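## Task

Move the foam block onto the coffee table in the adjoining room. The robot must not tip over or finish leaning. The block has to rest there by itself at the end, not be held up by the robot.

## Robot and tools

Robot: a Hello Robot Stretch 3 with a single arm. It has a two-wheel base (0.33 m long, 0.34 m wide), a lift that slides up a mast, and a telescoping arm that reaches out to the robot's RIGHT side. The base cannot move sideways, so to shift the gripper forward or back you drive the base. Turns on the spot pivot about the point between the drive wheels, 0.05 m behind the front edge. With the arm retracted and the wrist folded, a spin sweeps a 0.28 m radius. An unfolded, level wrist reaches outside that circle.

Frames: the base frame has its origin on the floor between the drive wheels, x forward, y left, z up. hand_pose is reported in it, at the point where the closed fingertips meet. The odometry frame is the base frame as it was at the start. Headings are positive to the left, from -3.142 to 3.142.

Cameras: head_camera and nav_camera are on the head and move with head_pan_rad and head_tilt_rad. wrist_camera rides on the gripper. Each execute_actions result ends with one image per camera.

Tool execute_actions takes an argument actions, a list run in order. An empty list just returns the current state.
- Each action looks like {"robot": ..., "steps": n, "until": ...}. steps is 1 to 450 control steps, at 30 per second. {"steps": n} alone only waits.
- robot may hold base, joints, or both. These begin together and keep running after the action ends.
- base takes exactly one key. translate_m is a straight drive in metres, an offset from where the base is when the command starts; positive is forward, magnitude at most 1. rotate_rad is a turn in radians, also an offset; positive is counter-clockwise (left), magnitude at most 3.2.
- joints gives absolute targets by name. Joints you leave out keep their old targets. Ranges:
  - lift_m: 0 to 1.1 m, the arm's height.
  - arm_m: 0 to 0.52 m, its extension.
  - wrist_yaw_rad: -1.345 to 4.42. 0 points along the arm, positive swings toward the front, 3.0 folds over the base.
  - wrist_pitch_rad: -1.57 to 0.451. Negative tips the fingertips down.
  - wrist_roll_rad: -2.911 to 2.911.
  - gripper_m: -0.089 to 0.179, larger means wider. The real fingertip gap is smaller than the value, and is 0 below 0.007.
  - head_pan_rad: -3.953 to 1.73. Positive is left; -1.57 faces along the arm.
  - head_tilt_rad: -1.53 to 0.419. Negative looks down.
- contact_limits {"arm_m": effort%} sets how much motor effort (1 to 100) stops that arm motion. Lower values are gentler.
- robot can instead be a list of up to 8 commands run one after another, including {"pause_s": s} with s at most 15. {"robot": {"stop": true}} brakes everything and clears the queue.
- until ends an action early. For example, {"robot": {"status": "ended"}} waits for all motion and the queue to finish. Field tests look like {"lift_m": [">", 0.3]}. Use "any" in place of "robot" to fire when the first motion ends.
- A new command overrides right away and throws out the rest of an older queue.
- If any value is invalid or out of range, the whole call is rejected and nothing runs.

Tool zoom_image takes camera (head_camera, nav_camera or wrist_camera) and region [x0, y0, x1, y1] in that camera's image pixels, no larger than 504x504. It gives a closer view of that camera's latest image.

Tool finished_scene takes scene, the number of the current scene. Before calling it, wait until everything has stopped moving and the object stays put on its own.

Reading results:
- base_status gives the state of the base motion, with distance done and distance commanded. joint_status does the same per joint. Possible words: moving, done, off_target, contact_stop, time_out, stopped, not_commanded, torque_fault.
- joint_goals and measured_speeds report targets and speeds.
- refusals, queue and queue_left track the command queue.
- robot.on_its_own shows a joint whose goal the robot changed by itself, a slack or switched-off joint, or a base lean.
- base_tilt shows forward and right lean in degrees.
- motor_effort is in per cent, with the peak in brackets.
- lidar_m gives 12 distances in 30-degree sectors, counter-clockwise from straight ahead. It scans 0.17 m above the floor, so it sees table legs, not tabletops.
- wrist_depth_mm and head_depth_mm are 7x7 grids of depths in mm.
- Lines starting "refused:" or "dropped:" explain why a goal or queue failed.

Speed: the base only moves at full speed with the arm stowed (lift_m under 0.30, arm_m under 0.03, wrist_yaw_rad over 2.54). Otherwise it is held to 0.10 m/s.

Gripping: to grasp, command gripper_m below the object's width. To let go, open at least 0.02 past the value where the fingers first touched. Neither the status nor the reading proves an object is held, so check the images.

Wrist safety: only fold or unfold the wrist with lift_m between 0.32 and 0.95, wrist_pitch_rad -0.4 and roll near 0. If yaw goes below -0.4, keep pitch at -0.5 or lower.

Avoid:
- Pushing hard with the gripper raised above about 0.45 m, which can tip the robot.
- Pushing a second time right after a contact_stop.
- Driving while the gripper is caught on something fixed.
- Snagging furniture, especially when reversing.
If the robot leans, reverse the last move in small steps, free the gripper, and lower lift_m to about 0.2. Also avoid dropping or slamming objects and long hard pushes that switch a wrist servo off.

Each tool is called after "Emit:" as name([rows], argument=value, ...), one row to a line, values as JSON.

## Session

Emit:
execute_actions(actions=[])

Scene clock: 0.00 s.
robot.base_odometry: x=+0.000 y=+0.000 heading=+0.000 (m, m, rad; robot's odometry frame)
robot.turned_by_wheels: +0.000 (rad since the last result)
robot.turned_by_imu: +0.000 (rad since the last result)
robot.base_tilt: forward=-0.2 right=+1.2 (deg)
robot.lidar_m: 1.42 1.55 1.11 0.95 0.79 0.79 0.89 0.98 0.97 1.09 1.95 2.96
robot.head_depth_mm: 1956 2857 2985 2975 3038 3011 2232 / 1952 2963 3113 3110 3109 3092 2224 / 1927 2693 2780 2724 2729 2770 2244 / 1940 2411 2417 2414 2347 2307 1981 / 1935 2111 2082 2089 2090 1957 1084 / 1842 1898 1880 1873 1876 1548 1035 / 1726 1711 1705 1698 1690 1569 1039
robot.base_status: not_commanded
robot.joint_positions: lift_m=+0.591 arm_m=+0.000 wrist_yaw_rad=+3.057 wrist_pitch_rad=-0.621 wrist_roll_rad=-0.019 gripper_m=+0.037 head_pan_rad=+0.000 head_tilt_rad=-0.008
robot.joint_goals: lift_m=+0.591 arm_m=+0.000 wrist_yaw_rad=+3.057 wrist_pitch_rad=-0.621 wrist_roll_rad=-0.019 gripper_m=+0.037 head_pan_rad=+0.000 head_tilt_rad=-0.008
robot.joint_status: lift_m=not_commanded arm_m=not_commanded wrist_yaw_rad=not_commanded wrist_pitch_rad=not_commanded wrist_roll_rad=not_commanded gripper_m=not_commanded head_pan_rad=not_commanded head_tilt_rad=not_commanded
robot.measured_speeds: translate_m=+0.000 rotate_rad=+0.000 lift_m=+0.000 arm_m=+0.000 wrist_yaw_rad=+0.000 wrist_pitch_rad=+0.000 wrist_roll_rad=+0.000 head_pan_rad=+0.000 head_tilt_rad=+0.000
robot: refusals=0 queue=idle queue_left=0
robot.motor_effort: left_wheel=+0 right_wheel=+0 lift_m=+26 arm_m=+1 wrist_yaw_rad=+0 wrist_pitch_rad=+5 wrist_roll_rad=+0 gripper_m=+0 head_pan_rad=+1 head_tilt_rad=+2 (%)
robot.hand_pose: x=-0.0047 y=+0.0485 z=+0.5607 quat_wxyz=(+0.243, +0.675, +0.190, +0.670) (m; robot's base frame)
robot.wrist_depth_mm: 610 676 956 - - - - / 632 759 - - - - - / 684 836 - - - - - / 736 888 - - - - - / 776 873 859 898 871 846 852 / 770 766 756 742 789 748 745 / 661 682 - 689 654 663 658
pictures: head_camera (sideways: a quarter turn clockwise sets it upright), nav_camera (sideways: a quarter turn counterclockwise sets it upright), wrist_camera
Images, in order (width x height): head_camera 896x504, nav_camera 672x504, wrist_camera 644x364.

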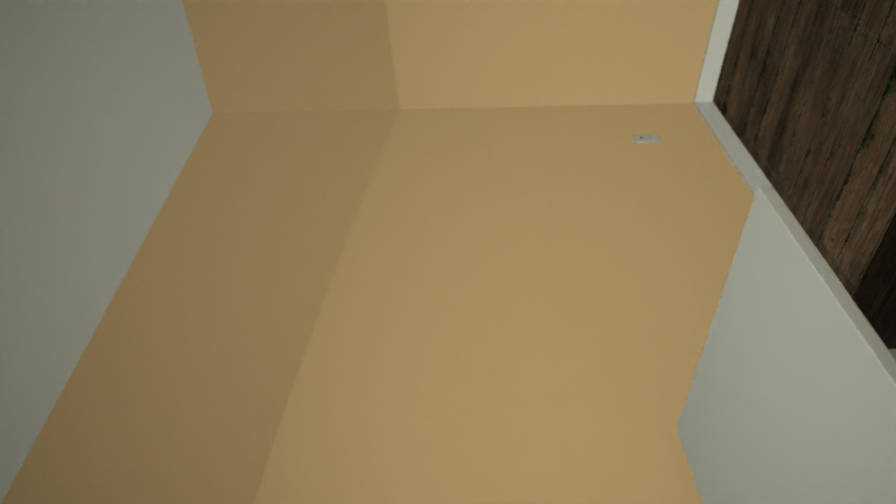

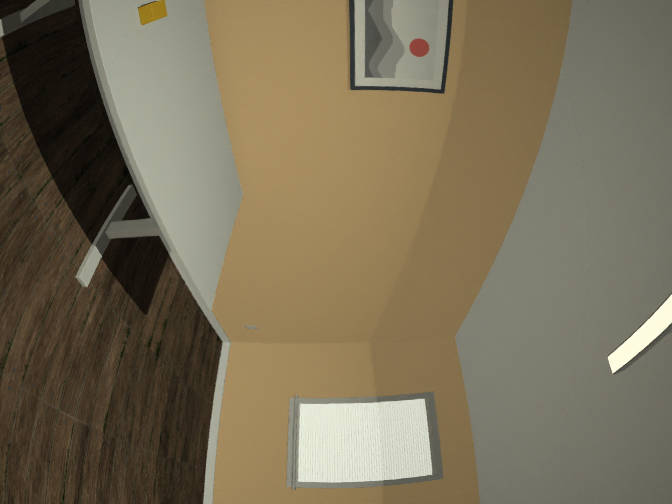

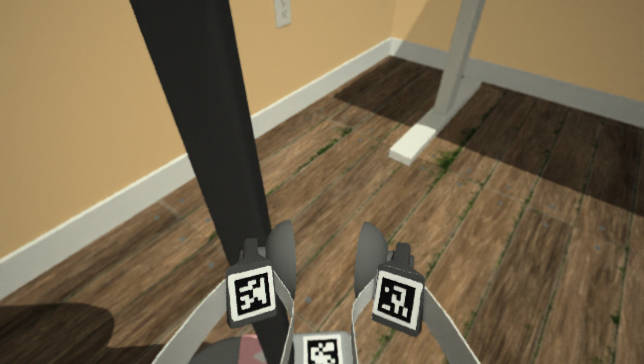

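Emit:
execute_actions([
  {"robot":{"joints":{"head_pan_rad":0.9,"head_tilt_rad":-0.6}},"steps":90,"until":{"robot":{"status":"ended"}}},
])

Scene clock: 3.03 s.
robot.base_odometry: x=+0.000 y=+0.000 heading=+0.000 (m, m, rad; robot's odometry frame)
robot.turned_by_wheels: +0.000 (rad since the last result)
robot.turned_by_imu: +0.001 (rad since the last result)
robot.base_tilt: forward=-0.1 right=+1.3 (deg)
robot.lidar_m: 1.42 1.55 1.11 0.94 0.79 0.79 0.89 0.98 0.97 1.10 1.94 2.97
robot.head_depth_mm: 1285 1427 1462 1034 1754 1480 1251 / 1300 1427 1452 1032 1741 1475 1247 / 1294 1432 1458 1036 1735 1467 1249 / 1297 1431 1457 1030 1732 1471 1250 / 1295 1426 1465 1034 1733 1460 1245 / 1295 1445 1443 1031 1603 1412 1245 / 1288 1432 1540 1027 1747 1471 1247
robot.base_status: not_commanded
robot.joint_positions: lift_m=+0.591 arm_m=+0.000 wrist_yaw_rad=+3.057 wrist_pitch_rad=-0.621 wrist_roll_rad=-0.019 gripper_m=+0.037 head_pan_rad=+0.893 head_tilt_rad=-0.592
robot.joint_goals: lift_m=+0.591 arm_m=+0.000 wrist_yaw_rad=+3.057 wrist_pitch_rad=-0.621 wrist_roll_rad=-0.019 gripper_m=+0.037 head_pan_rad=+0.900 head_tilt_rad=-0.600
robot.joint_status: lift_m=not_commanded arm_m=not_commanded wrist_yaw_rad=not_commanded wrist_pitch_rad=not_commanded wrist_roll_rad=not_commanded gripper_m=not_commanded head_pan_rad=done head_tilt_rad=done
robot.measured_speeds: translate_m=+0.000 rotate_rad=+0.000 lift_m=+0.000 arm_m=+0.000 wrist_yaw_rad=+0.000 wrist_pitch_rad=+0.000 wrist_roll_rad=+0.000 head_pan_rad=+0.000 head_tilt_rad=+0.000
robot: refusals=0 queue=done queue_left=0
robot.motor_effort: left_wheel=-1(1) right_wheel=+1(1) lift_m=+25(25) arm_m=+0(0) wrist_yaw_rad=+0(0) wrist_pitch_rad=+5(5) wrist_roll_rad=+0(0) gripper_m=-1(0) head_pan_rad=+4(56) head_tilt_rad=-4(36) (%)
robot.hand_pose: x=-0.0047 y=+0.0485 z=+0.5607 quat_wxyz=(+0.243, +0.675, +0.190, +0.670) (m; robot's base frame)
robot.wrist_depth_mm: 613 701 974 - - - - / 642 741 - - - - - / 686 817 - - - - - / 735 893 - - - - - / 767 834 867 863 880 855 850 / 753 766 760 756 761 738 748 / 674 682 - 673 662 661 660
pictures: head_camera (sideways: a quarter turn clockwise sets it upright), nav_camera (sideways: a quarter turn counterclockwise sets it upright), wrist_camera
camera_calibration (this result's frames):
head_camera: T_world_to_cam=[[-0.379309, -0.417312, -0.825818, 1.09602], [-0.748425, 0.663163, 0.00864475, -0.00664543], [0.544044, 0.621342, -0.563871, 0.688903], [0, 0, 0, 1]] pos_world=[0.0359625, 0.0337438, 1.29362]
nav_camera: T_world_to_cam=[[0.355522, 0.425573, 0.832161, -1.03379], [0.786726, -0.616958, -0.0205943, 0.0737052], [0.504644, 0.662005, -0.554152, 0.678663], [0, 0, 0, 1]] pos_world=[-0.0329333, 0.036149, 1.23788]
wrist_camera: T_world_to_cam=[[0.999706, -0.0219261, 0.0103914, 0.00536931], [-0.0072784, -0.679534, -0.733608, 0.485897], [0.0231465, 0.733317, -0.679493, 0.506724], [0, 0, 0, 1]] pos_world=[-0.01356, -0.0412875, 0.700718]
Images, in order (width x height): head_camera 896x504, nav_camera 672x504, wrist_camera 644x364.

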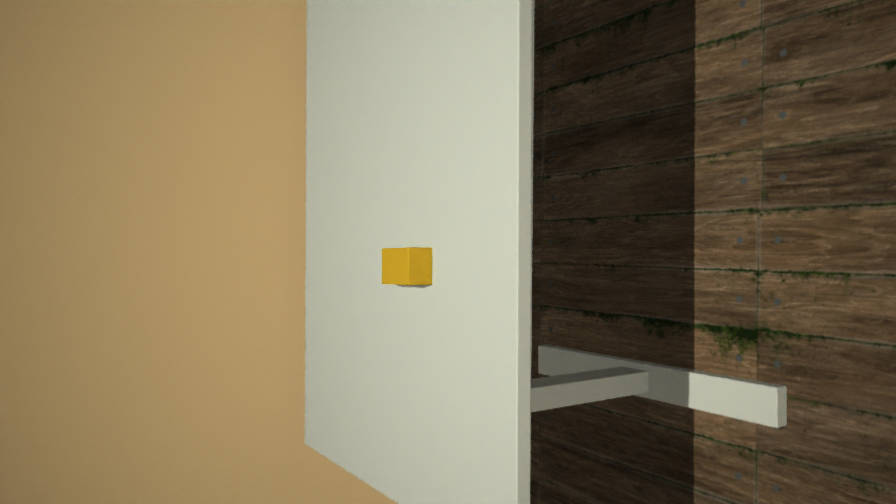

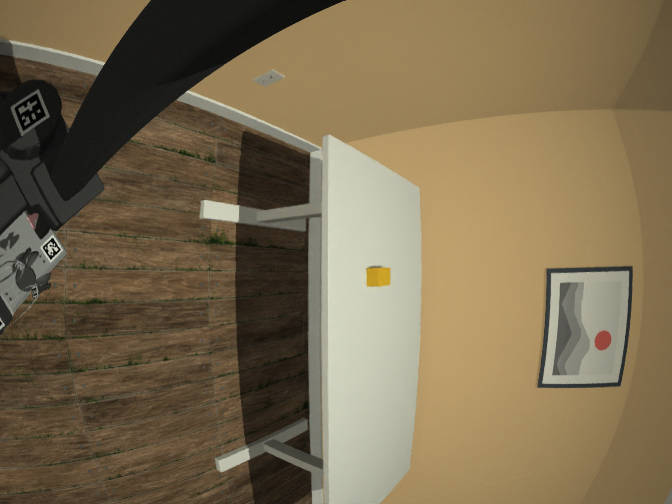

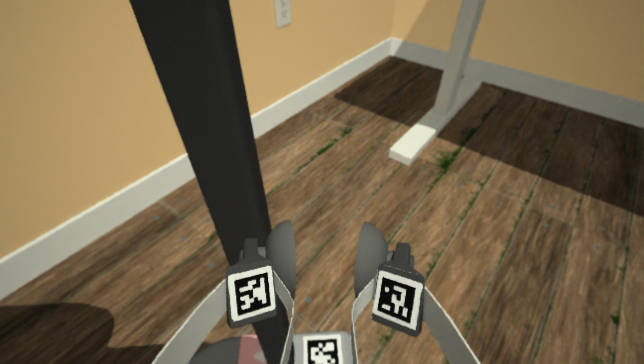

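Emit:
execute_actions([
  {"robot":[{"base":{"rotate_rad":0.852},"joints":{"lift_m":0.88,"wrist_pitch_rad":-0.4,"wrist_roll_rad":0,"head_pan_rad":-2.2,"head_tilt_rad":-0.3}},{"base":{"translate_m":0.3},"joints":{"wrist_yaw_rad":0.0,"gripper_m":0.14}}],"steps":450,"until":{"robot":{"status":"ended"}}},
])

Scene clock: 20.07 s.
robot.base_odometry: x=+0.198 y=+0.226 heading=+0.852 (m, m, rad; robot's odometry frame)
robot.turned_by_wheels: +0.852 (rad since the last result)
robot.turned_by_imu: +0.859 (rad since the last result)
robot.base_tilt: forward=-0.2 right=+1.3 (deg)
robot.lidar_m: 1.25 0.83 0.81 0.78 0.82 1.13 1.27 1.32 1.94 2.97 1.21 1.29
robot.head_depth_mm: 1326 1365 1439 1483 1568 1641 1516 / 1449 1508 1580 1655 1729 1817 1518 / 1696 1796 1908 1995 2109 1924 1539 / 1929 2015 2165 2290 2394 1955 1526 / 2164 2308 2464 2609 2649 1934 1535 / 2420 2597 2824 3062 2691 1952 1525 / 2690 2828 2940 3053 2670 1965 1529
robot.base_status: done (translate_m +0.3000 of +0.3000)
robot.joint_positions: lift_m=+0.880 arm_m=+0.000 wrist_yaw_rad=+0.003 wrist_pitch_rad=-0.419 wrist_roll_rad=-0.004 gripper_m=+0.140 head_pan_rad=-2.193 head_tilt_rad=-0.310
robot.joint_goals: lift_m=+0.880 arm_m=+0.000 wrist_yaw_rad=+0.000 wrist_pitch_rad=-0.400 wrist_roll_rad=+0.000 gripper_m=+0.140 head_pan_rad=-2.200 head_tilt_rad=-0.300
robot.joint_status: lift_m=done arm_m=not_commanded wrist_yaw_rad=done wrist_pitch_rad=done wrist_roll_rad=done gripper_m=done head_pan_rad=done head_tilt_rad=done
robot.measured_speeds: translate_m=+0.000 rotate_rad=+0.000 lift_m=+0.000 arm_m=+0.000 wrist_yaw_rad=+0.000 wrist_pitch_rad=+0.000 wrist_roll_rad=+0.000 head_pan_rad=+0.000 head_tilt_rad=+0.000
robot: refusals=0 queue=done queue_left=0
robot.motor_effort: left_wheel=-4(9) right_wheel=+4(8) lift_m=+30(32) arm_m=+1(0) wrist_yaw_rad=-2(4) wrist_pitch_rad=+7(7) wrist_roll_rad=+3(3) gripper_m=+0(83) head_pan_rad=-5(51) head_tilt_rad=+5(30) (%)
robot.hand_pose: x=-0.0209 y=-0.3695 z=+0.8922 quat_wxyz=(+0.693, +0.149, -0.690, -0.146) (m; robot's base frame)
robot.wrist_depth_mm: - - - - - - - / - - - - - - - / 746 860 - - - - - / 583 - - - - - - / 972 - - - - - - / - - - - - - - / - - - - - - -
pictures: head_camera (sideways: a quarter turn clockwise sets it upright), nav_camera (sideways: a quarter turn counterclockwise sets it upright), wrist_camera
camera_calibration (this result's frames):
head_camera: T_world_to_cam=[[0.208322, 0.232777, -0.949956, 1.25438], [0.786816, -0.616817, 0.0214017, -0.0326242], [-0.580967, -0.751899, -0.311649, 0.367563], [0, 0, 0, 1]] pos_world=[-0.0221032, -0.0357423, 1.30685]
nav_camera: T_world_to_cam=[[-0.183276, -0.238532, 0.953684, -1.18904], [-0.823029, 0.567769, -0.0161593, 0.0777576], [-0.537617, -0.787871, -0.300377, 0.354792], [0, 0, 0, 1]] pos_world=[0.0368157, -0.0482426, 1.2418]
wrist_camera: T_world_to_cam=[[-0.998378, -0.0562162, 0.00898986, -0.0442785], [-0.0368298, 0.51736, -0.854975, 0.994775], [0.0434125, -0.85392, -0.518591, 0.309246], [0, 0, 0, 1]] pos_world=[-0.0209944, -0.253075, 1.01128]
Images, in order (width x height): head_camera 896x504, nav_camera 672x504, wrist_camera 644x364.

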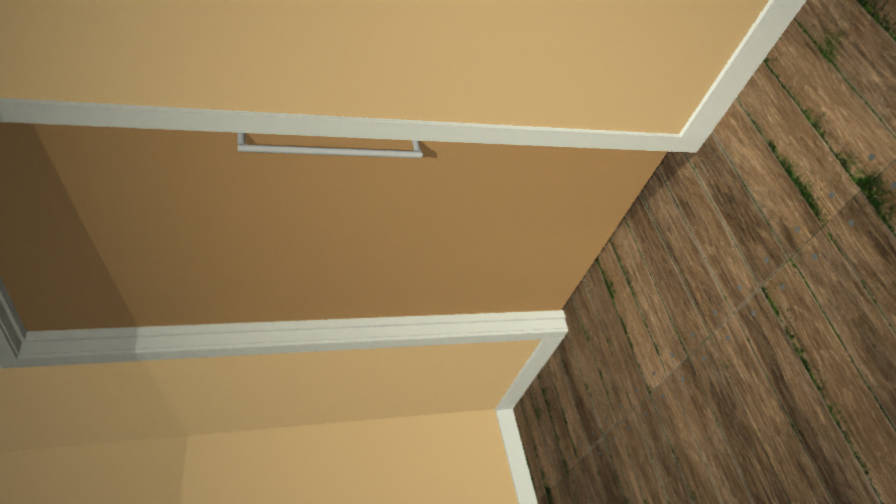

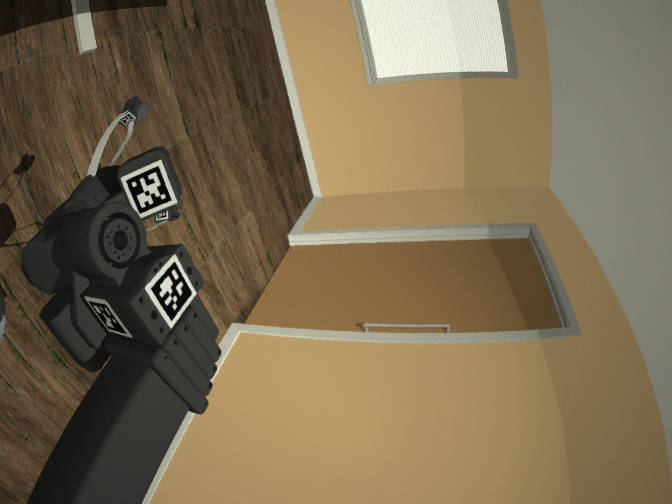

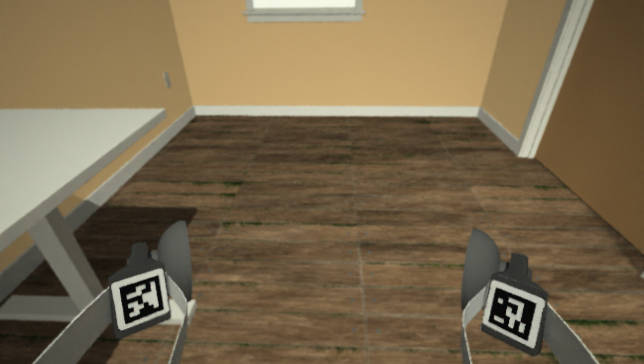

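Emit:
zoom_image(camera="head_camera", region=[0, 60, 450, 400])

Emit:
zoom_image(camera="head_camera", region=[400, 60, 800, 400])

Region (0, 60, 450, 400) of head_camera's 896x504 image, scaled by 1.120, with more detail than that image has; it fills the top 381 rows of this view, and the rest is white.

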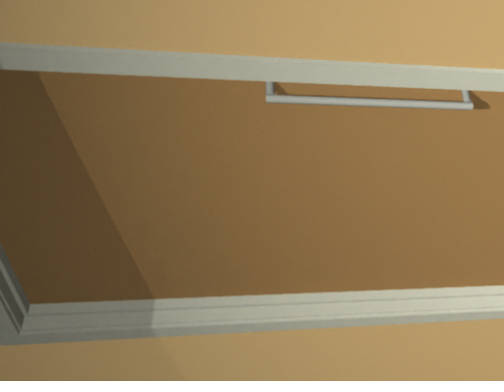

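Region (400, 60, 800, 400) of head_camera's 896x504 image, scaled by 1.260, with more detail than that image has; it fills the top 428 rows of this view, and the rest is white.

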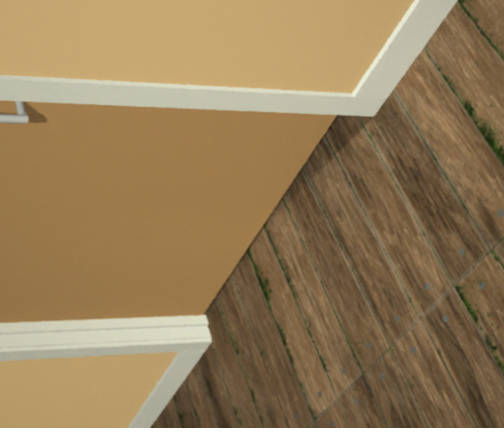

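Emit:
execute_actions([
  {"robot":[{"base":{"rotate_rad":1.562},"joints":{"head_pan_rad":-1.57,"head_tilt_rad":-0.75,"wrist_pitch_rad":-0.6}},{"base":{"translate_m":0.04},"joints":{"arm_m":0.2,"lift_m":0.86}}],"steps":450,"until":{"robot":{"status":"ended"}}},
])

Scene clock: 35.63 s.
robot.base_odometry: x=+0.168 y=+0.252 heading=+2.414 (m, m, rad; robot's odometry frame)
robot.turned_by_wheels: +1.562 (rad since the last result)
robot.turned_by_imu: +1.570 (rad since the last result)
robot.base_tilt: forward=-0.2 right=+1.4 (deg)
robot.lidar_m: 0.75 0.78 1.06 1.27 1.32 1.92 2.99 1.24 1.29 1.25 0.81 0.77
robot.head_depth_mm: 1077 1224 1074 905 - - 1164 / 1079 1215 1149 - 731 1342 1174 / 1066 1215 1165 - 711 1343 1169 / 1061 1203 1094 - 712 1331 1165 / 1066 1194 1067 865 710 1340 1165 / 1055 1190 1065 841 710 1301 1153 / 1047 1187 1062 836 713 1330 1171
robot.base_status: done (translate_m +0.0400 of +0.0400)
robot.joint_positions: lift_m=+0.860 arm_m=+0.200 wrist_yaw_rad=+0.002 wrist_pitch_rad=-0.612 wrist_roll_rad=-0.004 gripper_m=+0.140 head_pan_rad=-1.577 head_tilt_rad=-0.741
robot.joint_goals: lift_m=+0.860 arm_m=+0.200 wrist_yaw_rad=+0.000 wrist_pitch_rad=-0.600 wrist_roll_rad=+0.000 gripper_m=+0.140 head_pan_rad=-1.570 head_tilt_rad=-0.750
robot.joint_status: lift_m=done arm_m=done wrist_yaw_rad=done wrist_pitch_rad=done wrist_roll_rad=done gripper_m=done head_pan_rad=done head_tilt_rad=done
robot.measured_speeds: translate_m=+0.000 rotate_rad=+0.000 lift_m=+0.000 arm_m=+0.000 wrist_yaw_rad=+0.000 wrist_pitch_rad=+0.000 wrist_roll_rad=+0.000 head_pan_rad=+0.000 head_tilt_rad=+0.000
robot: refusals=0 queue=done queue_left=0
robot.motor_effort: left_wheel=-4(9) right_wheel=+3(10) lift_m=+21(30) arm_m=+3(5) wrist_yaw_rad=-2(2) wrist_pitch_rad=+5(7) wrist_roll_rad=+2(3) gripper_m=-1(0) head_pan_rad=+5(49) head_tilt_rad=-4(31) (%)
robot.hand_pose: x=-0.0212 y=-0.5404 z=+0.8319 quat_wxyz=(+0.676, +0.214, -0.672, -0.213) (m; robot's base frame)
robot.wrist_depth_mm: 757 747 720 707 713 714 697 / 812 561 565 557 554 544 541 / 460 447 448 444 437 437 433 / 376 366 368 322 364 362 359 / 318 320 311 309 310 312 306 / 276 - 273 270 269 - 266 / 249 237 240 240 237 231 237
pictures: head_camera (sideways: a quarter turn clockwise sets it upright), nav_camera (sideways: a quarter turn counterclockwise sets it upright), wrist_camera
camera_calibration (this result's frames):
head_camera: T_world_to_cam=[[0.0378015, 0.678802, -0.733348, 0.972937], [0.998545, -0.0538935, 0.00158667, -0.00811216], [-0.0384456, -0.732341, -0.679852, 0.84333], [0, 0, 0, 1]] pos_world=[0.00374421, -0.0432628, 1.28685]
nav_camera: T_world_to_cam=[[-0.0140488, -0.671493, 0.740878, -0.912545], [-0.999745, -0.00367805, -0.0222911, 0.0868077], [0.0176933, -0.741002, -0.671269, 0.833989], [0, 0, 0, 1]] pos_world=[0.0592093, 0.00553969, 1.23785]
wrist_camera: T_world_to_cam=[[-0.998464, -0.055369, -0.00182351, -0.04423], [-0.0359185, 0.672073, -0.739613, 1.01931], [0.0421772, -0.738412, -0.673029, 0.322917], [0, 0, 0, 1]] pos_world=[-0.0211698, -0.449053, 0.971147]
Images, in order (width x height): head_camera 896x504, nav_camera 672x504, wrist_camera 644x364.

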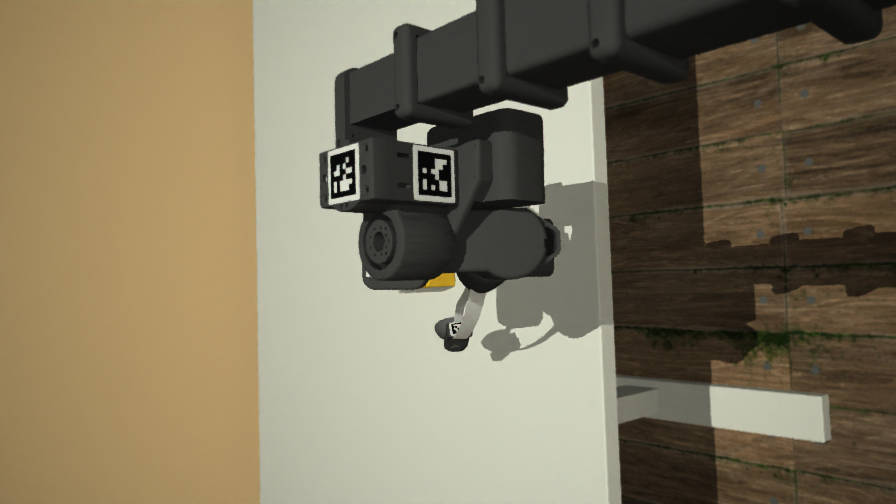

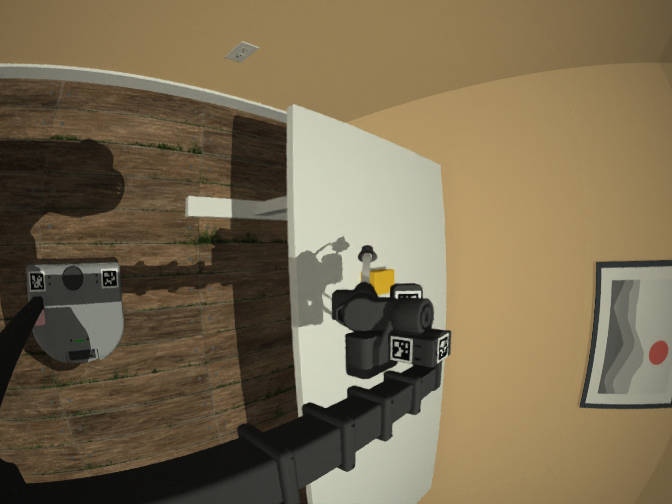

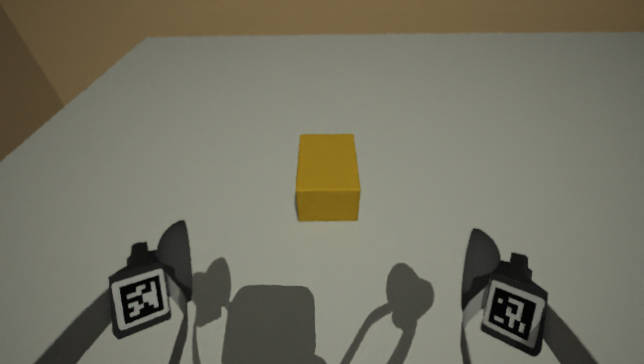

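Emit:
execute_actions([
  {"robot":{"joints":{"arm_m":0.365,"lift_m":0.78}},"steps":450,"until":{"robot":{"status":"ended"}}},
])

Scene clock: 41.20 s.
robot.base_odometry: x=+0.168 y=+0.252 heading=+2.414 (m, m, rad; robot's odometry frame)
robot.turned_by_wheels: +0.000 (rad since the last result)
robot.turned_by_imu: +0.002 (rad since the last result)
robot.base_tilt: forward=-0.2 right=+1.4 (deg)
robot.lidar_m: 0.75 0.78 1.06 1.27 1.32 1.92 2.99 1.24 1.30 1.25 0.81 0.77
robot.head_depth_mm: 1087 1223 1077 847 734 - - / 1076 1219 1083 872 - 1322 1173 / 1073 1211 1170 795 735 1337 1161 / 1065 1203 1159 796 731 1349 1164 / 1067 1199 1071 841 712 1339 1166 / 1063 1189 1060 839 712 1311 1159 / 1057 1190 1059 836 707 1329 1157
robot.base_status: done (translate_m +0.0400 of +0.0400)
robot.joint_positions: lift_m=+0.780 arm_m=+0.365 wrist_yaw_rad=+0.002 wrist_pitch_rad=-0.613 wrist_roll_rad=-0.003 gripper_m=+0.140 head_pan_rad=-1.577 head_tilt_rad=-0.741
robot.joint_goals: lift_m=+0.780 arm_m=+0.365 wrist_yaw_rad=+0.000 wrist_pitch_rad=-0.600 wrist_roll_rad=+0.000 gripper_m=+0.140 head_pan_rad=-1.570 head_tilt_rad=-0.750
robot.joint_status: lift_m=done arm_m=done wrist_yaw_rad=done wrist_pitch_rad=done wrist_roll_rad=done gripper_m=done head_pan_rad=done head_tilt_rad=done
robot.measured_speeds: translate_m=+0.000 rotate_rad=+0.000 lift_m=+0.000 arm_m=+0.000 wrist_yaw_rad=+0.000 wrist_pitch_rad=+0.000 wrist_roll_rad=+0.000 head_pan_rad=+0.000 head_tilt_rad=+0.000
robot: refusals=0 queue=done queue_left=0
robot.motor_effort: left_wheel=-4(4) right_wheel=+4(3) lift_m=+20(21) arm_m=+3(4) wrist_yaw_rad=-2(0) wrist_pitch_rad=+5(5) wrist_roll_rad=+2(2) gripper_m=+0(0) head_pan_rad=+4(5) head_tilt_rad=-5(5) (%)
robot.hand_pose: x=-0.0213 y=-0.7054 z=+0.7519 quat_wxyz=(+0.676, +0.214, -0.672, -0.213) (m; robot's base frame)
robot.wrist_depth_mm: 591 535 528 515 511 506 501 / 394 384 380 376 377 369 368 / 304 306 300 297 298 296 293 / 253 250 251 247 246 244 242 / 214 219 212 155 210 210 206 / 186 - 181 136 178 - 181 / - 160 160 122 158 158 161
pictures: head_camera (sideways: a quarter turn clockwise sets it upright), nav_camera (sideways: a quarter turn counterclockwise sets it upright), wrist_camera
camera_calibration (this result's frames):
head_camera: T_world_to_cam=[[0.0378015, 0.678807, -0.733343, 0.972931], [0.998545, -0.0538934, 0.00158635, -0.00811174], [-0.0384455, -0.732337, -0.679857, 0.843337], [0, 0, 0, 1]] pos_world=[0.00374421, -0.0432627, 1.28685]
nav_camera: T_world_to_cam=[[-0.0140488, -0.671498, 0.740874, -0.912539], [-0.999745, -0.00367802, -0.0222912, 0.0868078], [0.0176934, -0.740998, -0.671275, 0.833996], [0, 0, 0, 1]] pos_world=[0.0592093, 0.00554014, 1.23785]
wrist_camera: T_world_to_cam=[[-0.998472, -0.05523, -0.00192186, -0.053353], [-0.0357614, 0.672243, -0.739467, 1.07099], [0.0421327, -0.738268, -0.67319, 0.147468], [0, 0, 0, 1]] pos_world=[-0.0211844, -0.614043, 0.891136]
Images, in order (width x height): head_camera 896x504, nav_camera 672x504, wrist_camera 644x364.

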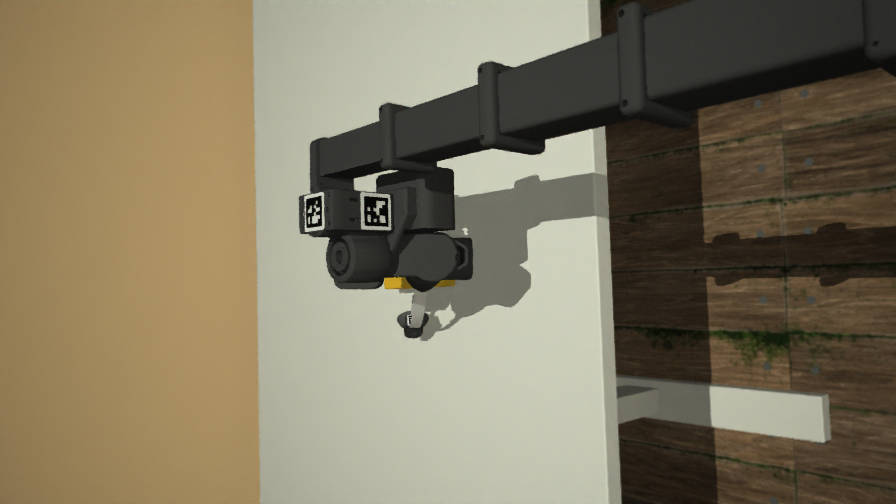

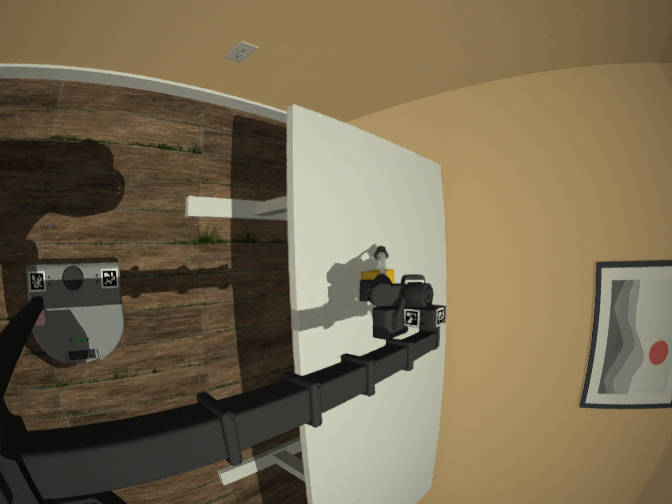

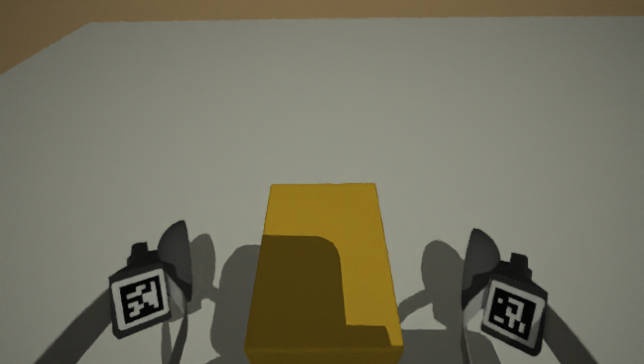

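Emit:
execute_actions([
  {"robot":[{"joints":{"lift_m":0.774,"gripper_m":0.085}},{"joints":{"gripper_m":0.02}},{"joints":{"lift_m":0.84}}],"steps":450,"until":{"robot":{"status":"ended"}}},
])

Scene clock: 45.77 s.
robot.base_odometry: x=+0.168 y=+0.252 heading=+2.414 (m, m, rad; robot's odometry frame)
robot.turned_by_wheels: +0.000 (rad since the last result)
robot.turned_by_imu: +0.001 (rad since the last result)
robot.base_tilt: forward=-0.2 right=+1.3 (deg)
robot.lidar_m: 0.75 0.77 1.06 1.27 1.32 1.93 2.99 1.24 1.29 1.25 0.82 0.77
robot.head_depth_mm: 1078 1225 1078 872 - - 1178 / 1073 1222 1164 - 725 1344 1166 / 1074 1211 - 847 732 1351 1165 / 1065 1198 - 818 730 1335 1162 / 1059 1205 1075 838 711 1342 1162 / 1061 1199 1064 835 712 1308 1159 / 1056 1186 1060 838 709 1329 1163
robot.base_status: done (translate_m +0.0400 of +0.0400)
robot.joint_positions: lift_m=+0.840 arm_m=+0.365 wrist_yaw_rad=+0.002 wrist_pitch_rad=-0.615 wrist_roll_rad=-0.003 gripper_m=+0.021 head_pan_rad=-1.577 head_tilt_rad=-0.741
robot.joint_goals: lift_m=+0.840 arm_m=+0.365 wrist_yaw_rad=+0.000 wrist_pitch_rad=-0.600 wrist_roll_rad=+0.000 gripper_m=+0.020 head_pan_rad=-1.570 head_tilt_rad=-0.750
robot.joint_status: lift_m=done arm_m=done wrist_yaw_rad=done wrist_pitch_rad=done wrist_roll_rad=done gripper_m=done head_pan_rad=done head_tilt_rad=done
robot.measured_speeds: translate_m=+0.000 rotate_rad=+0.000 lift_m=+0.000 arm_m=+0.000 wrist_yaw_rad=+0.000 wrist_pitch_rad=+0.000 wrist_roll_rad=+0.000 head_pan_rad=+0.000 head_tilt_rad=+0.000
robot: refusals=0 queue=done queue_left=0
robot.motor_effort: left_wheel=-4(3) right_wheel=+3(4) lift_m=+30(31) arm_m=+3(3) wrist_yaw_rad=-1(1) wrist_pitch_rad=+6(6) wrist_roll_rad=+2(2) gripper_m=-16(91) head_pan_rad=+3(4) head_tilt_rad=-5(5) (%)
robot.hand_pose: x=-0.0213 y=-0.7050 z=+0.8109 quat_wxyz=(+0.675, +0.215, -0.672, -0.214) (m; robot's base frame)
robot.wrist_depth_mm: 626 611 595 598 586 586 594 / 660 520 522 515 506 500 488 / 407 407 403 390 398 397 394 / 340 336 341 169 331 329 322 / 287 287 285 147 283 280 278 / 250 250 133 129 129 246 243 / 222 220 216 118 210 218 216
pictures: head_camera (sideways: a quarter turn clockwise sets it upright), nav_camera (sideways: a quarter turn counterclockwise sets it upright), wrist_camera
camera_calibration (this result's frames):
head_camera: T_world_to_cam=[[0.0378016, 0.678807, -0.733343, 0.972931], [0.998545, -0.0538935, 0.00158635, -0.00811175], [-0.0384456, -0.732337, -0.679857, 0.843337], [0, 0, 0, 1]] pos_world=[0.00374421, -0.0432627, 1.28685]
nav_camera: T_world_to_cam=[[-0.0140489, -0.671497, 0.740874, -0.912539], [-0.999745, -0.0036779, -0.0222912, 0.0868078], [0.0176934, -0.740998, -0.671274, 0.833995], [0, 0, 0, 1]] pos_world=[0.0592093, 0.00554012, 1.23785]
wrist_camera: T_world_to_cam=[[-0.998472, -0.0552255, -0.00204884, -0.0531123], [-0.0357642, 0.673988, -0.737876, 1.11434], [0.0421304, -0.736675, -0.674933, 0.19005], [0, 0, 0, 1]] pos_world=[-0.0211845, -0.613982, 0.950409]
Images, in order (width x height): head_camera 896x504, nav_camera 672x504, wrist_camera 644x364.

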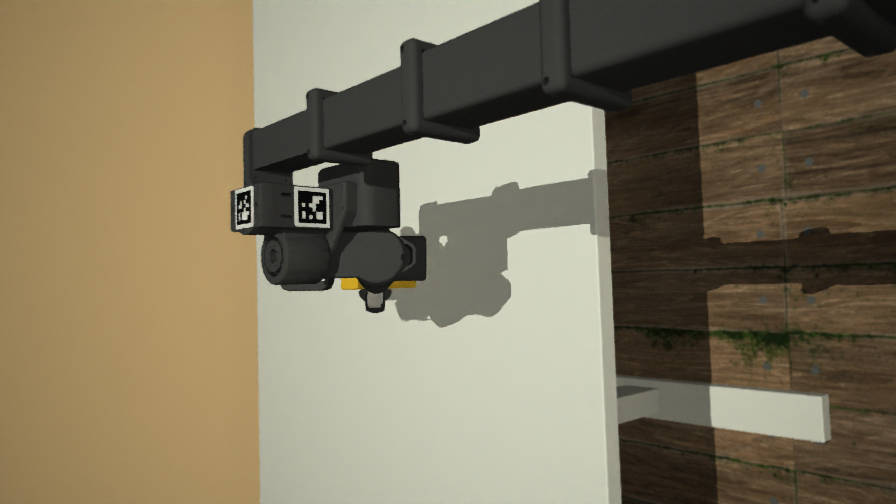

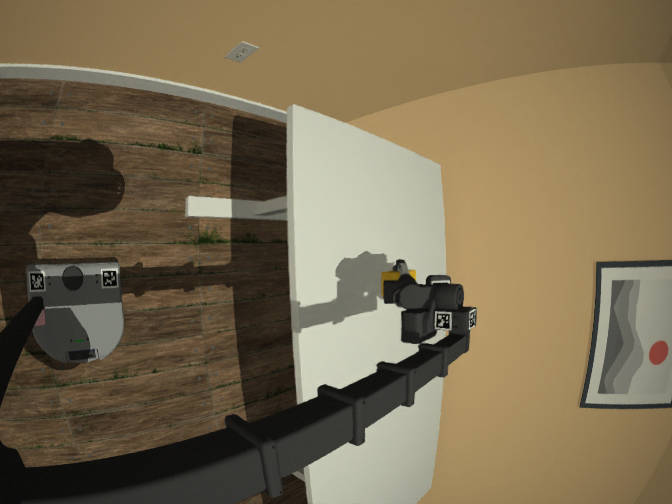

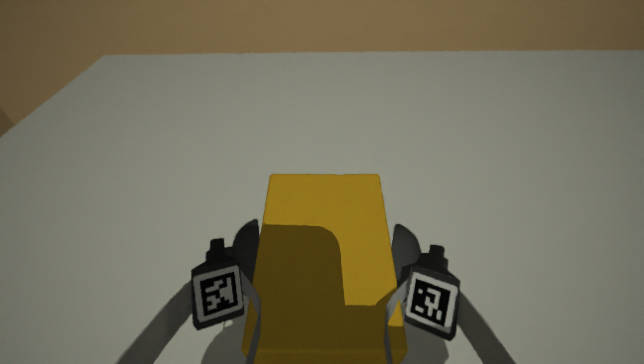

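Emit:
execute_actions([
  {"robot":{"base":{"rotate_rad":-0.53},"joints":{"arm_m":0.0,"wrist_pitch_rad":-0.45,"wrist_yaw_rad":1.5,"head_pan_rad":-3.14,"head_tilt_rad":-0.6}},"steps":200,"until":{"robot":{"base_status":"done","arm_m":["<",0.08]}}},
  {"robot":{"base":{"translate_m":-0.9},"joints":{"wrist_yaw_rad":3.0,"lift_m":0.29}},"steps":450,"until":{"robot":{"lift_m":["<",0.295]}}},
])

Scene clock: 65.37 s.
robot.base_odometry: x=+0.323 y=-0.228 heading=+1.884 (m, m, rad; robot's odometry frame)
robot.turned_by_wheels: -0.530 (rad since the last result)
robot.turned_by_imu: -0.532 (rad since the last result)
robot.base_tilt: forward=+0.5 right=+1.1 (deg)
robot.lidar_m: 1.22 1.18 1.22 1.06 1.03 1.06 1.55 2.57 2.14 1.17 1.50 1.23
robot.head_depth_mm: 1202 1271 1348 1385 1501 1470 1240 / 1343 1446 1568 1690 1715 1464 1235 / 1518 1647 1814 2015 1779 1456 1243 / 1727 1902 2111 2191 1791 1472 1233 / 1875 2108 2407 2269 1778 1458 1242 / 2243 2486 2744 2278 1772 1459 1237 / 2198 2440 2664 2297 1770 1458 1241
robot.base_status: moving (translate_m -0.5046 of -0.9000)
robot.joint_positions: lift_m=+0.294 arm_m=+0.001 wrist_yaw_rad=+2.997 wrist_pitch_rad=-0.471 wrist_roll_rad=-0.003 gripper_m=+0.021 head_pan_rad=-3.133 head_tilt_rad=-0.606
robot.joint_goals: lift_m=+0.290 arm_m=+0.000 wrist_yaw_rad=+3.000 wrist_pitch_rad=-0.450 wrist_roll_rad=+0.000 gripper_m=+0.020 head_pan_rad=-3.140 head_tilt_rad=-0.600
robot.joint_status: lift_m=moving arm_m=moving wrist_yaw_rad=moving wrist_pitch_rad=moving wrist_roll_rad=done gripper_m=done head_pan_rad=done head_tilt_rad=done
robot.measured_speeds: translate_m=-0.125 rotate_rad=+0.000 lift_m=-0.040 arm_m=+0.000 wrist_yaw_rad=+0.000 wrist_pitch_rad=+0.000 wrist_roll_rad=+0.000 head_pan_rad=+0.000 head_tilt_rad=+0.000
robot: refusals=0 queue=running queue_left=0
robot.motor_effort: left_wheel=-6(8) right_wheel=-11(12) lift_m=+21(32) arm_m=-2(3) wrist_yaw_rad=+3(4) wrist_pitch_rad=+8(7) wrist_roll_rad=+2(2) gripper_m=-17(16) head_pan_rad=-5(52) head_tilt_rad=+3(17) (%)
robot.hand_pose: x=+0.0100 y=+0.0696 z=+0.2945 quat_wxyz=(+0.214, +0.696, +0.116, +0.675) (m; robot's base frame)
robot.wrist_depth_mm: 758 - - - - - 893 / 796 - - - - - 903 / 851 908 976 950 951 922 892 / 734 755 729 170 714 733 723 / 591 589 - 147 579 586 586 / 500 517 - 129 130 488 488 / 451 - - 118 401 419 420
pictures: head_camera (sideways: a quarter turn clockwise sets it upright), nav_camera (sideways: a quarter turn counterclockwise sets it upright), wrist_camera
camera_calibration (this result's frames):
head_camera: T_world_to_cam=[[0.5745, -0.0286822, -0.818002, 1.08001], [-0.0384995, -0.999227, 0.00799762, -0.0101334], [-0.817598, 0.026898, -0.57516, 0.711897], [0, 0, 0, 1]] pos_world=[-0.0388099, 0.00170293, 1.29298]
nav_camera: T_world_to_cam=[[-0.565897, 0.00504817, 0.824461, -1.01813], [-0.0213447, 0.999556, -0.0207709, 0.078864], [-0.8242, -0.029352, -0.565538, 0.701582], [0, 0, 0, 1]] pos_world=[0.00377008, -0.0530965, 1.23782]
wrist_camera: T_world_to_cam=[[0.995856, -0.0907979, 0.00508577, 0.000244725], [-0.0468763, -0.560445, -0.826864, 0.324576], [0.0779278, 0.823199, -0.562379, 0.268775], [0, 0, 0, 1]] pos_world=[-0.00597388, -0.0393264, 0.419532]
Images, in order (width x height): head_camera 896x504, nav_camera 672x504, wrist_camera 644x364.

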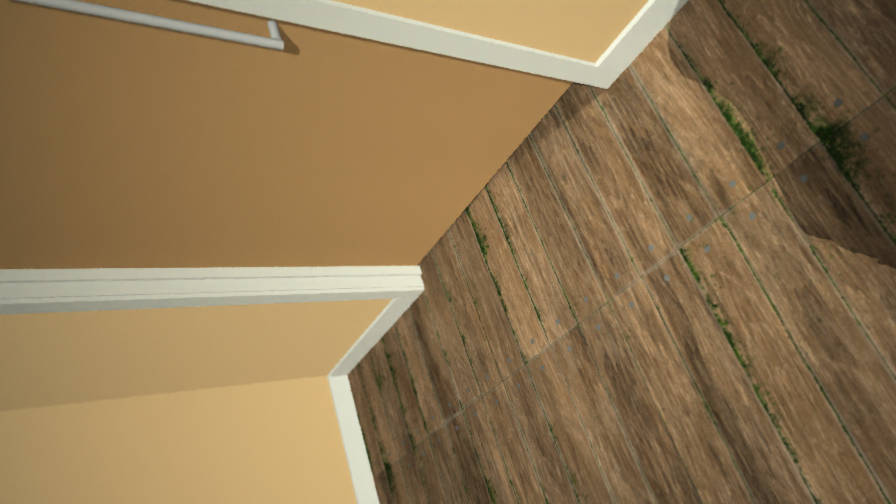

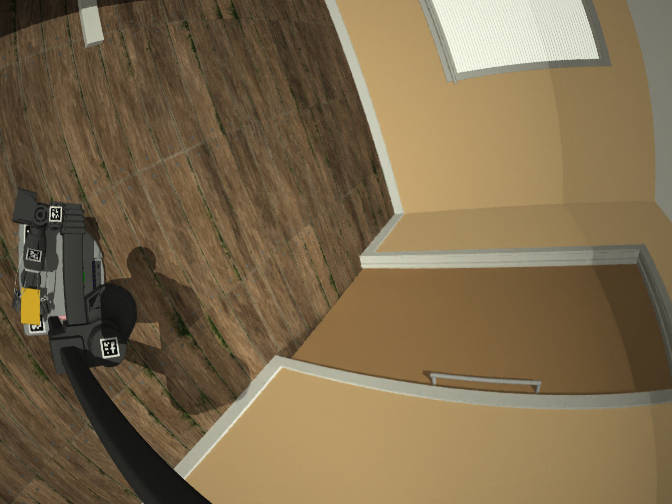

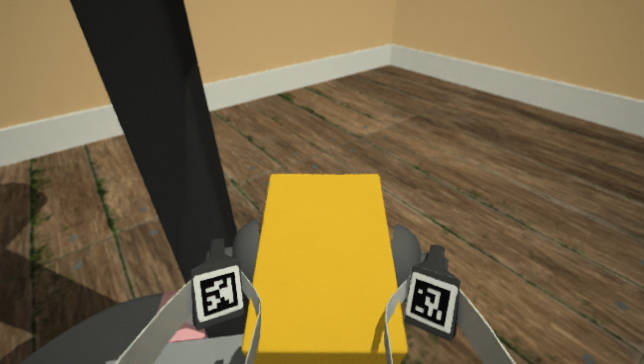

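Emit:
execute_actions([
  {"steps":200,"until":{"robot":{"status":"ended"}}},
  {"robot":[{"base":{"translate_m":-0.95},"joints":{"head_pan_rad":0.0,"head_tilt_rad":-0.9,"wrist_pitch_rad":-0.6}},{"base":{"rotate_rad":2.085}}],"steps":450,"until":{"robot":{"status":"ended"}}},
])

Scene clock: 75.73 s.
robot.base_odometry: x=+0.737 y=-1.508 heading=-2.314 (m, m, rad; robot's odometry frame)
robot.turned_by_wheels: +2.085 (rad since the last result)
robot.turned_by_imu: +2.082 (rad since the last result)
robot.base_tilt: forward=-0.2 right=+1.3 (deg)
robot.lidar_m: 0.42 0.43 0.57 1.15 1.47 1.95 2.18 1.82 2.44 1.51 0.49 0.44
robot.head_depth_mm: 352 410 493 613 816 1003 1129 / 349 406 485 605 803 1173 1126 / 345 401 481 596 785 1150 1119 / 342 398 474 585 771 1127 1128 / 340 395 468 579 756 1085 1121 / 337 390 463 569 741 1058 1114 / 334 386 457 562 727 1029 1113
robot.base_status: done (rotate_rad +2.0849 of +2.0850)
robot.joint_positions: lift_m=+0.290 arm_m=+0.001 wrist_yaw_rad=+2.998 wrist_pitch_rad=-0.616 wrist_roll_rad=-0.003 gripper_m=+0.021 head_pan_rad=-0.007 head_tilt_rad=-0.890
robot.joint_goals: lift_m=+0.290 arm_m=+0.000 wrist_yaw_rad=+3.000 wrist_pitch_rad=-0.600 wrist_roll_rad=+0.000 gripper_m=+0.020 head_pan_rad=+0.000 head_tilt_rad=-0.900
robot.joint_status: lift_m=done arm_m=done wrist_yaw_rad=done wrist_pitch_rad=done wrist_roll_rad=done gripper_m=done head_pan_rad=done head_tilt_rad=done
robot.measured_speeds: translate_m=+0.000 rotate_rad=+0.000 lift_m=+0.000 arm_m=+0.000 wrist_yaw_rad=+0.000 wrist_pitch_rad=+0.000 wrist_roll_rad=+0.000 head_pan_rad=+0.000 head_tilt_rad=+0.000
robot: refusals=0 queue=done queue_left=0
robot.motor_effort: left_wheel=-4(11) right_wheel=+4(12) lift_m=+20(19) arm_m=-2(2) wrist_yaw_rad=+0(1) wrist_pitch_rad=+6(8) wrist_roll_rad=+2(2) gripper_m=-16(16) head_pan_rad=+5(48) head_tilt_rad=-6(30) (%)
robot.hand_pose: x=+0.0067 y=+0.0477 z=+0.2613 quat_wxyz=(+0.262, +0.686, +0.166, +0.658) (m; robot's base frame)
robot.wrist_depth_mm: - - - - 753 572 419 / 949 910 894 898 808 595 417 / 745 701 689 697 687 612 428 / 590 577 597 170 570 567 439 / 511 518 - 147 488 479 451 / 455 - - 129 129 433 414 / - - - 118 360 382 374
pictures: head_camera (sideways: a quarter turn clockwise sets it upright), nav_camera (sideways: a quarter turn counterclockwise sets it upright), wrist_camera
camera_calibration (this result's frames):
head_camera: T_world_to_cam=[[-0.780069, 0.0389594, -0.62448, 0.83606], [0.0542883, 0.99851, -0.00552017, 0.00689977], [0.623334, -0.038208, -0.781021, 0.970864], [0, 0, 0, 1]] pos_world=[0.046637, -0.00236707, 1.28041]
nav_camera: T_world_to_cam=[[0.773976, -0.0152098, 0.633033, -0.776816], [-0.000426894, -0.999724, -0.0234983, 0.082279], [0.633215, 0.0179169, -0.773768, 0.963536], [0, 0, 0, 1]] pos_world=[-0.00885407, 0.0531775, 1.23924]
wrist_camera: T_world_to_cam=[[0.995933, -0.0900622, -0.0026102, 0.00367194], [-0.0627325, -0.672336, -0.737583, 0.266829], [0.0646734, 0.734747, -0.675251, 0.302116], [0, 0, 0, 1]] pos_world=[-0.00645707, -0.0422496, 0.400823]
Images, in order (width x height): head_camera 896x504, nav_camera 672x504, wrist_camera 644x364.

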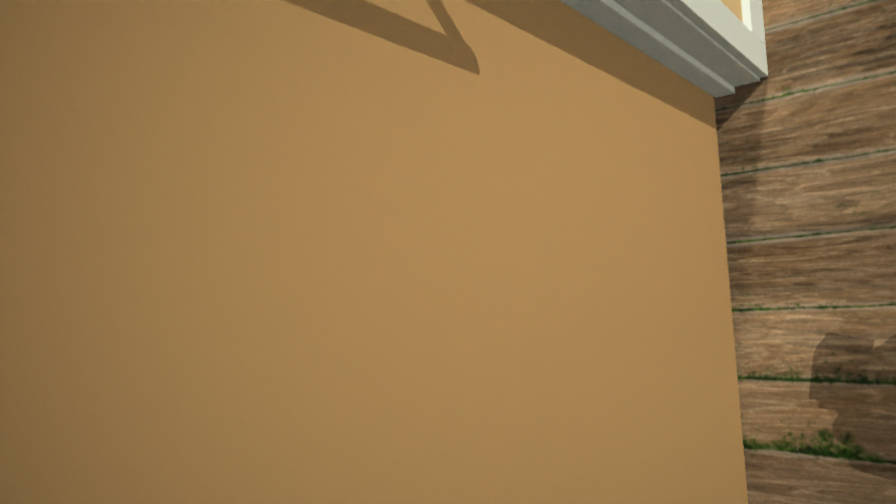

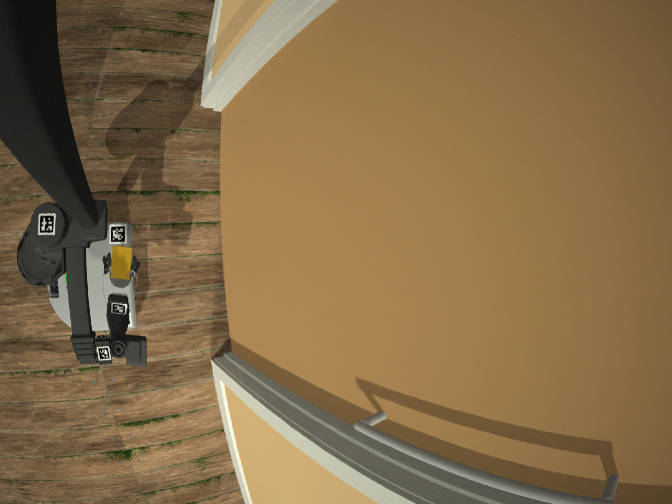

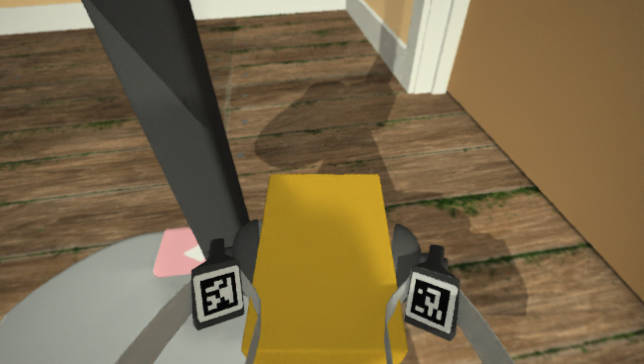

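Emit:
zoom_image(camera="nav_camera", region=[0, 180, 260, 400])

Region (0, 180, 260, 400) of nav_camera's 672x504 image, scaled by 1.938, with more detail than that image has; it fills the top 426 rows of this view, and the rest is white.

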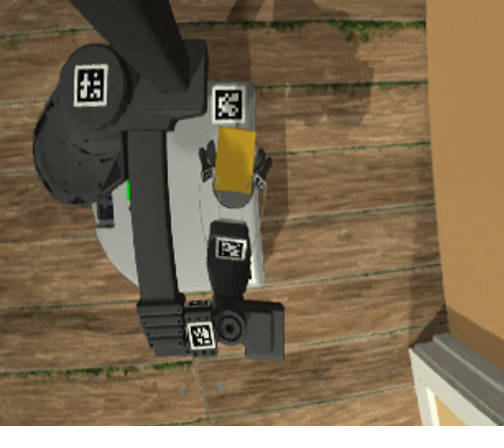

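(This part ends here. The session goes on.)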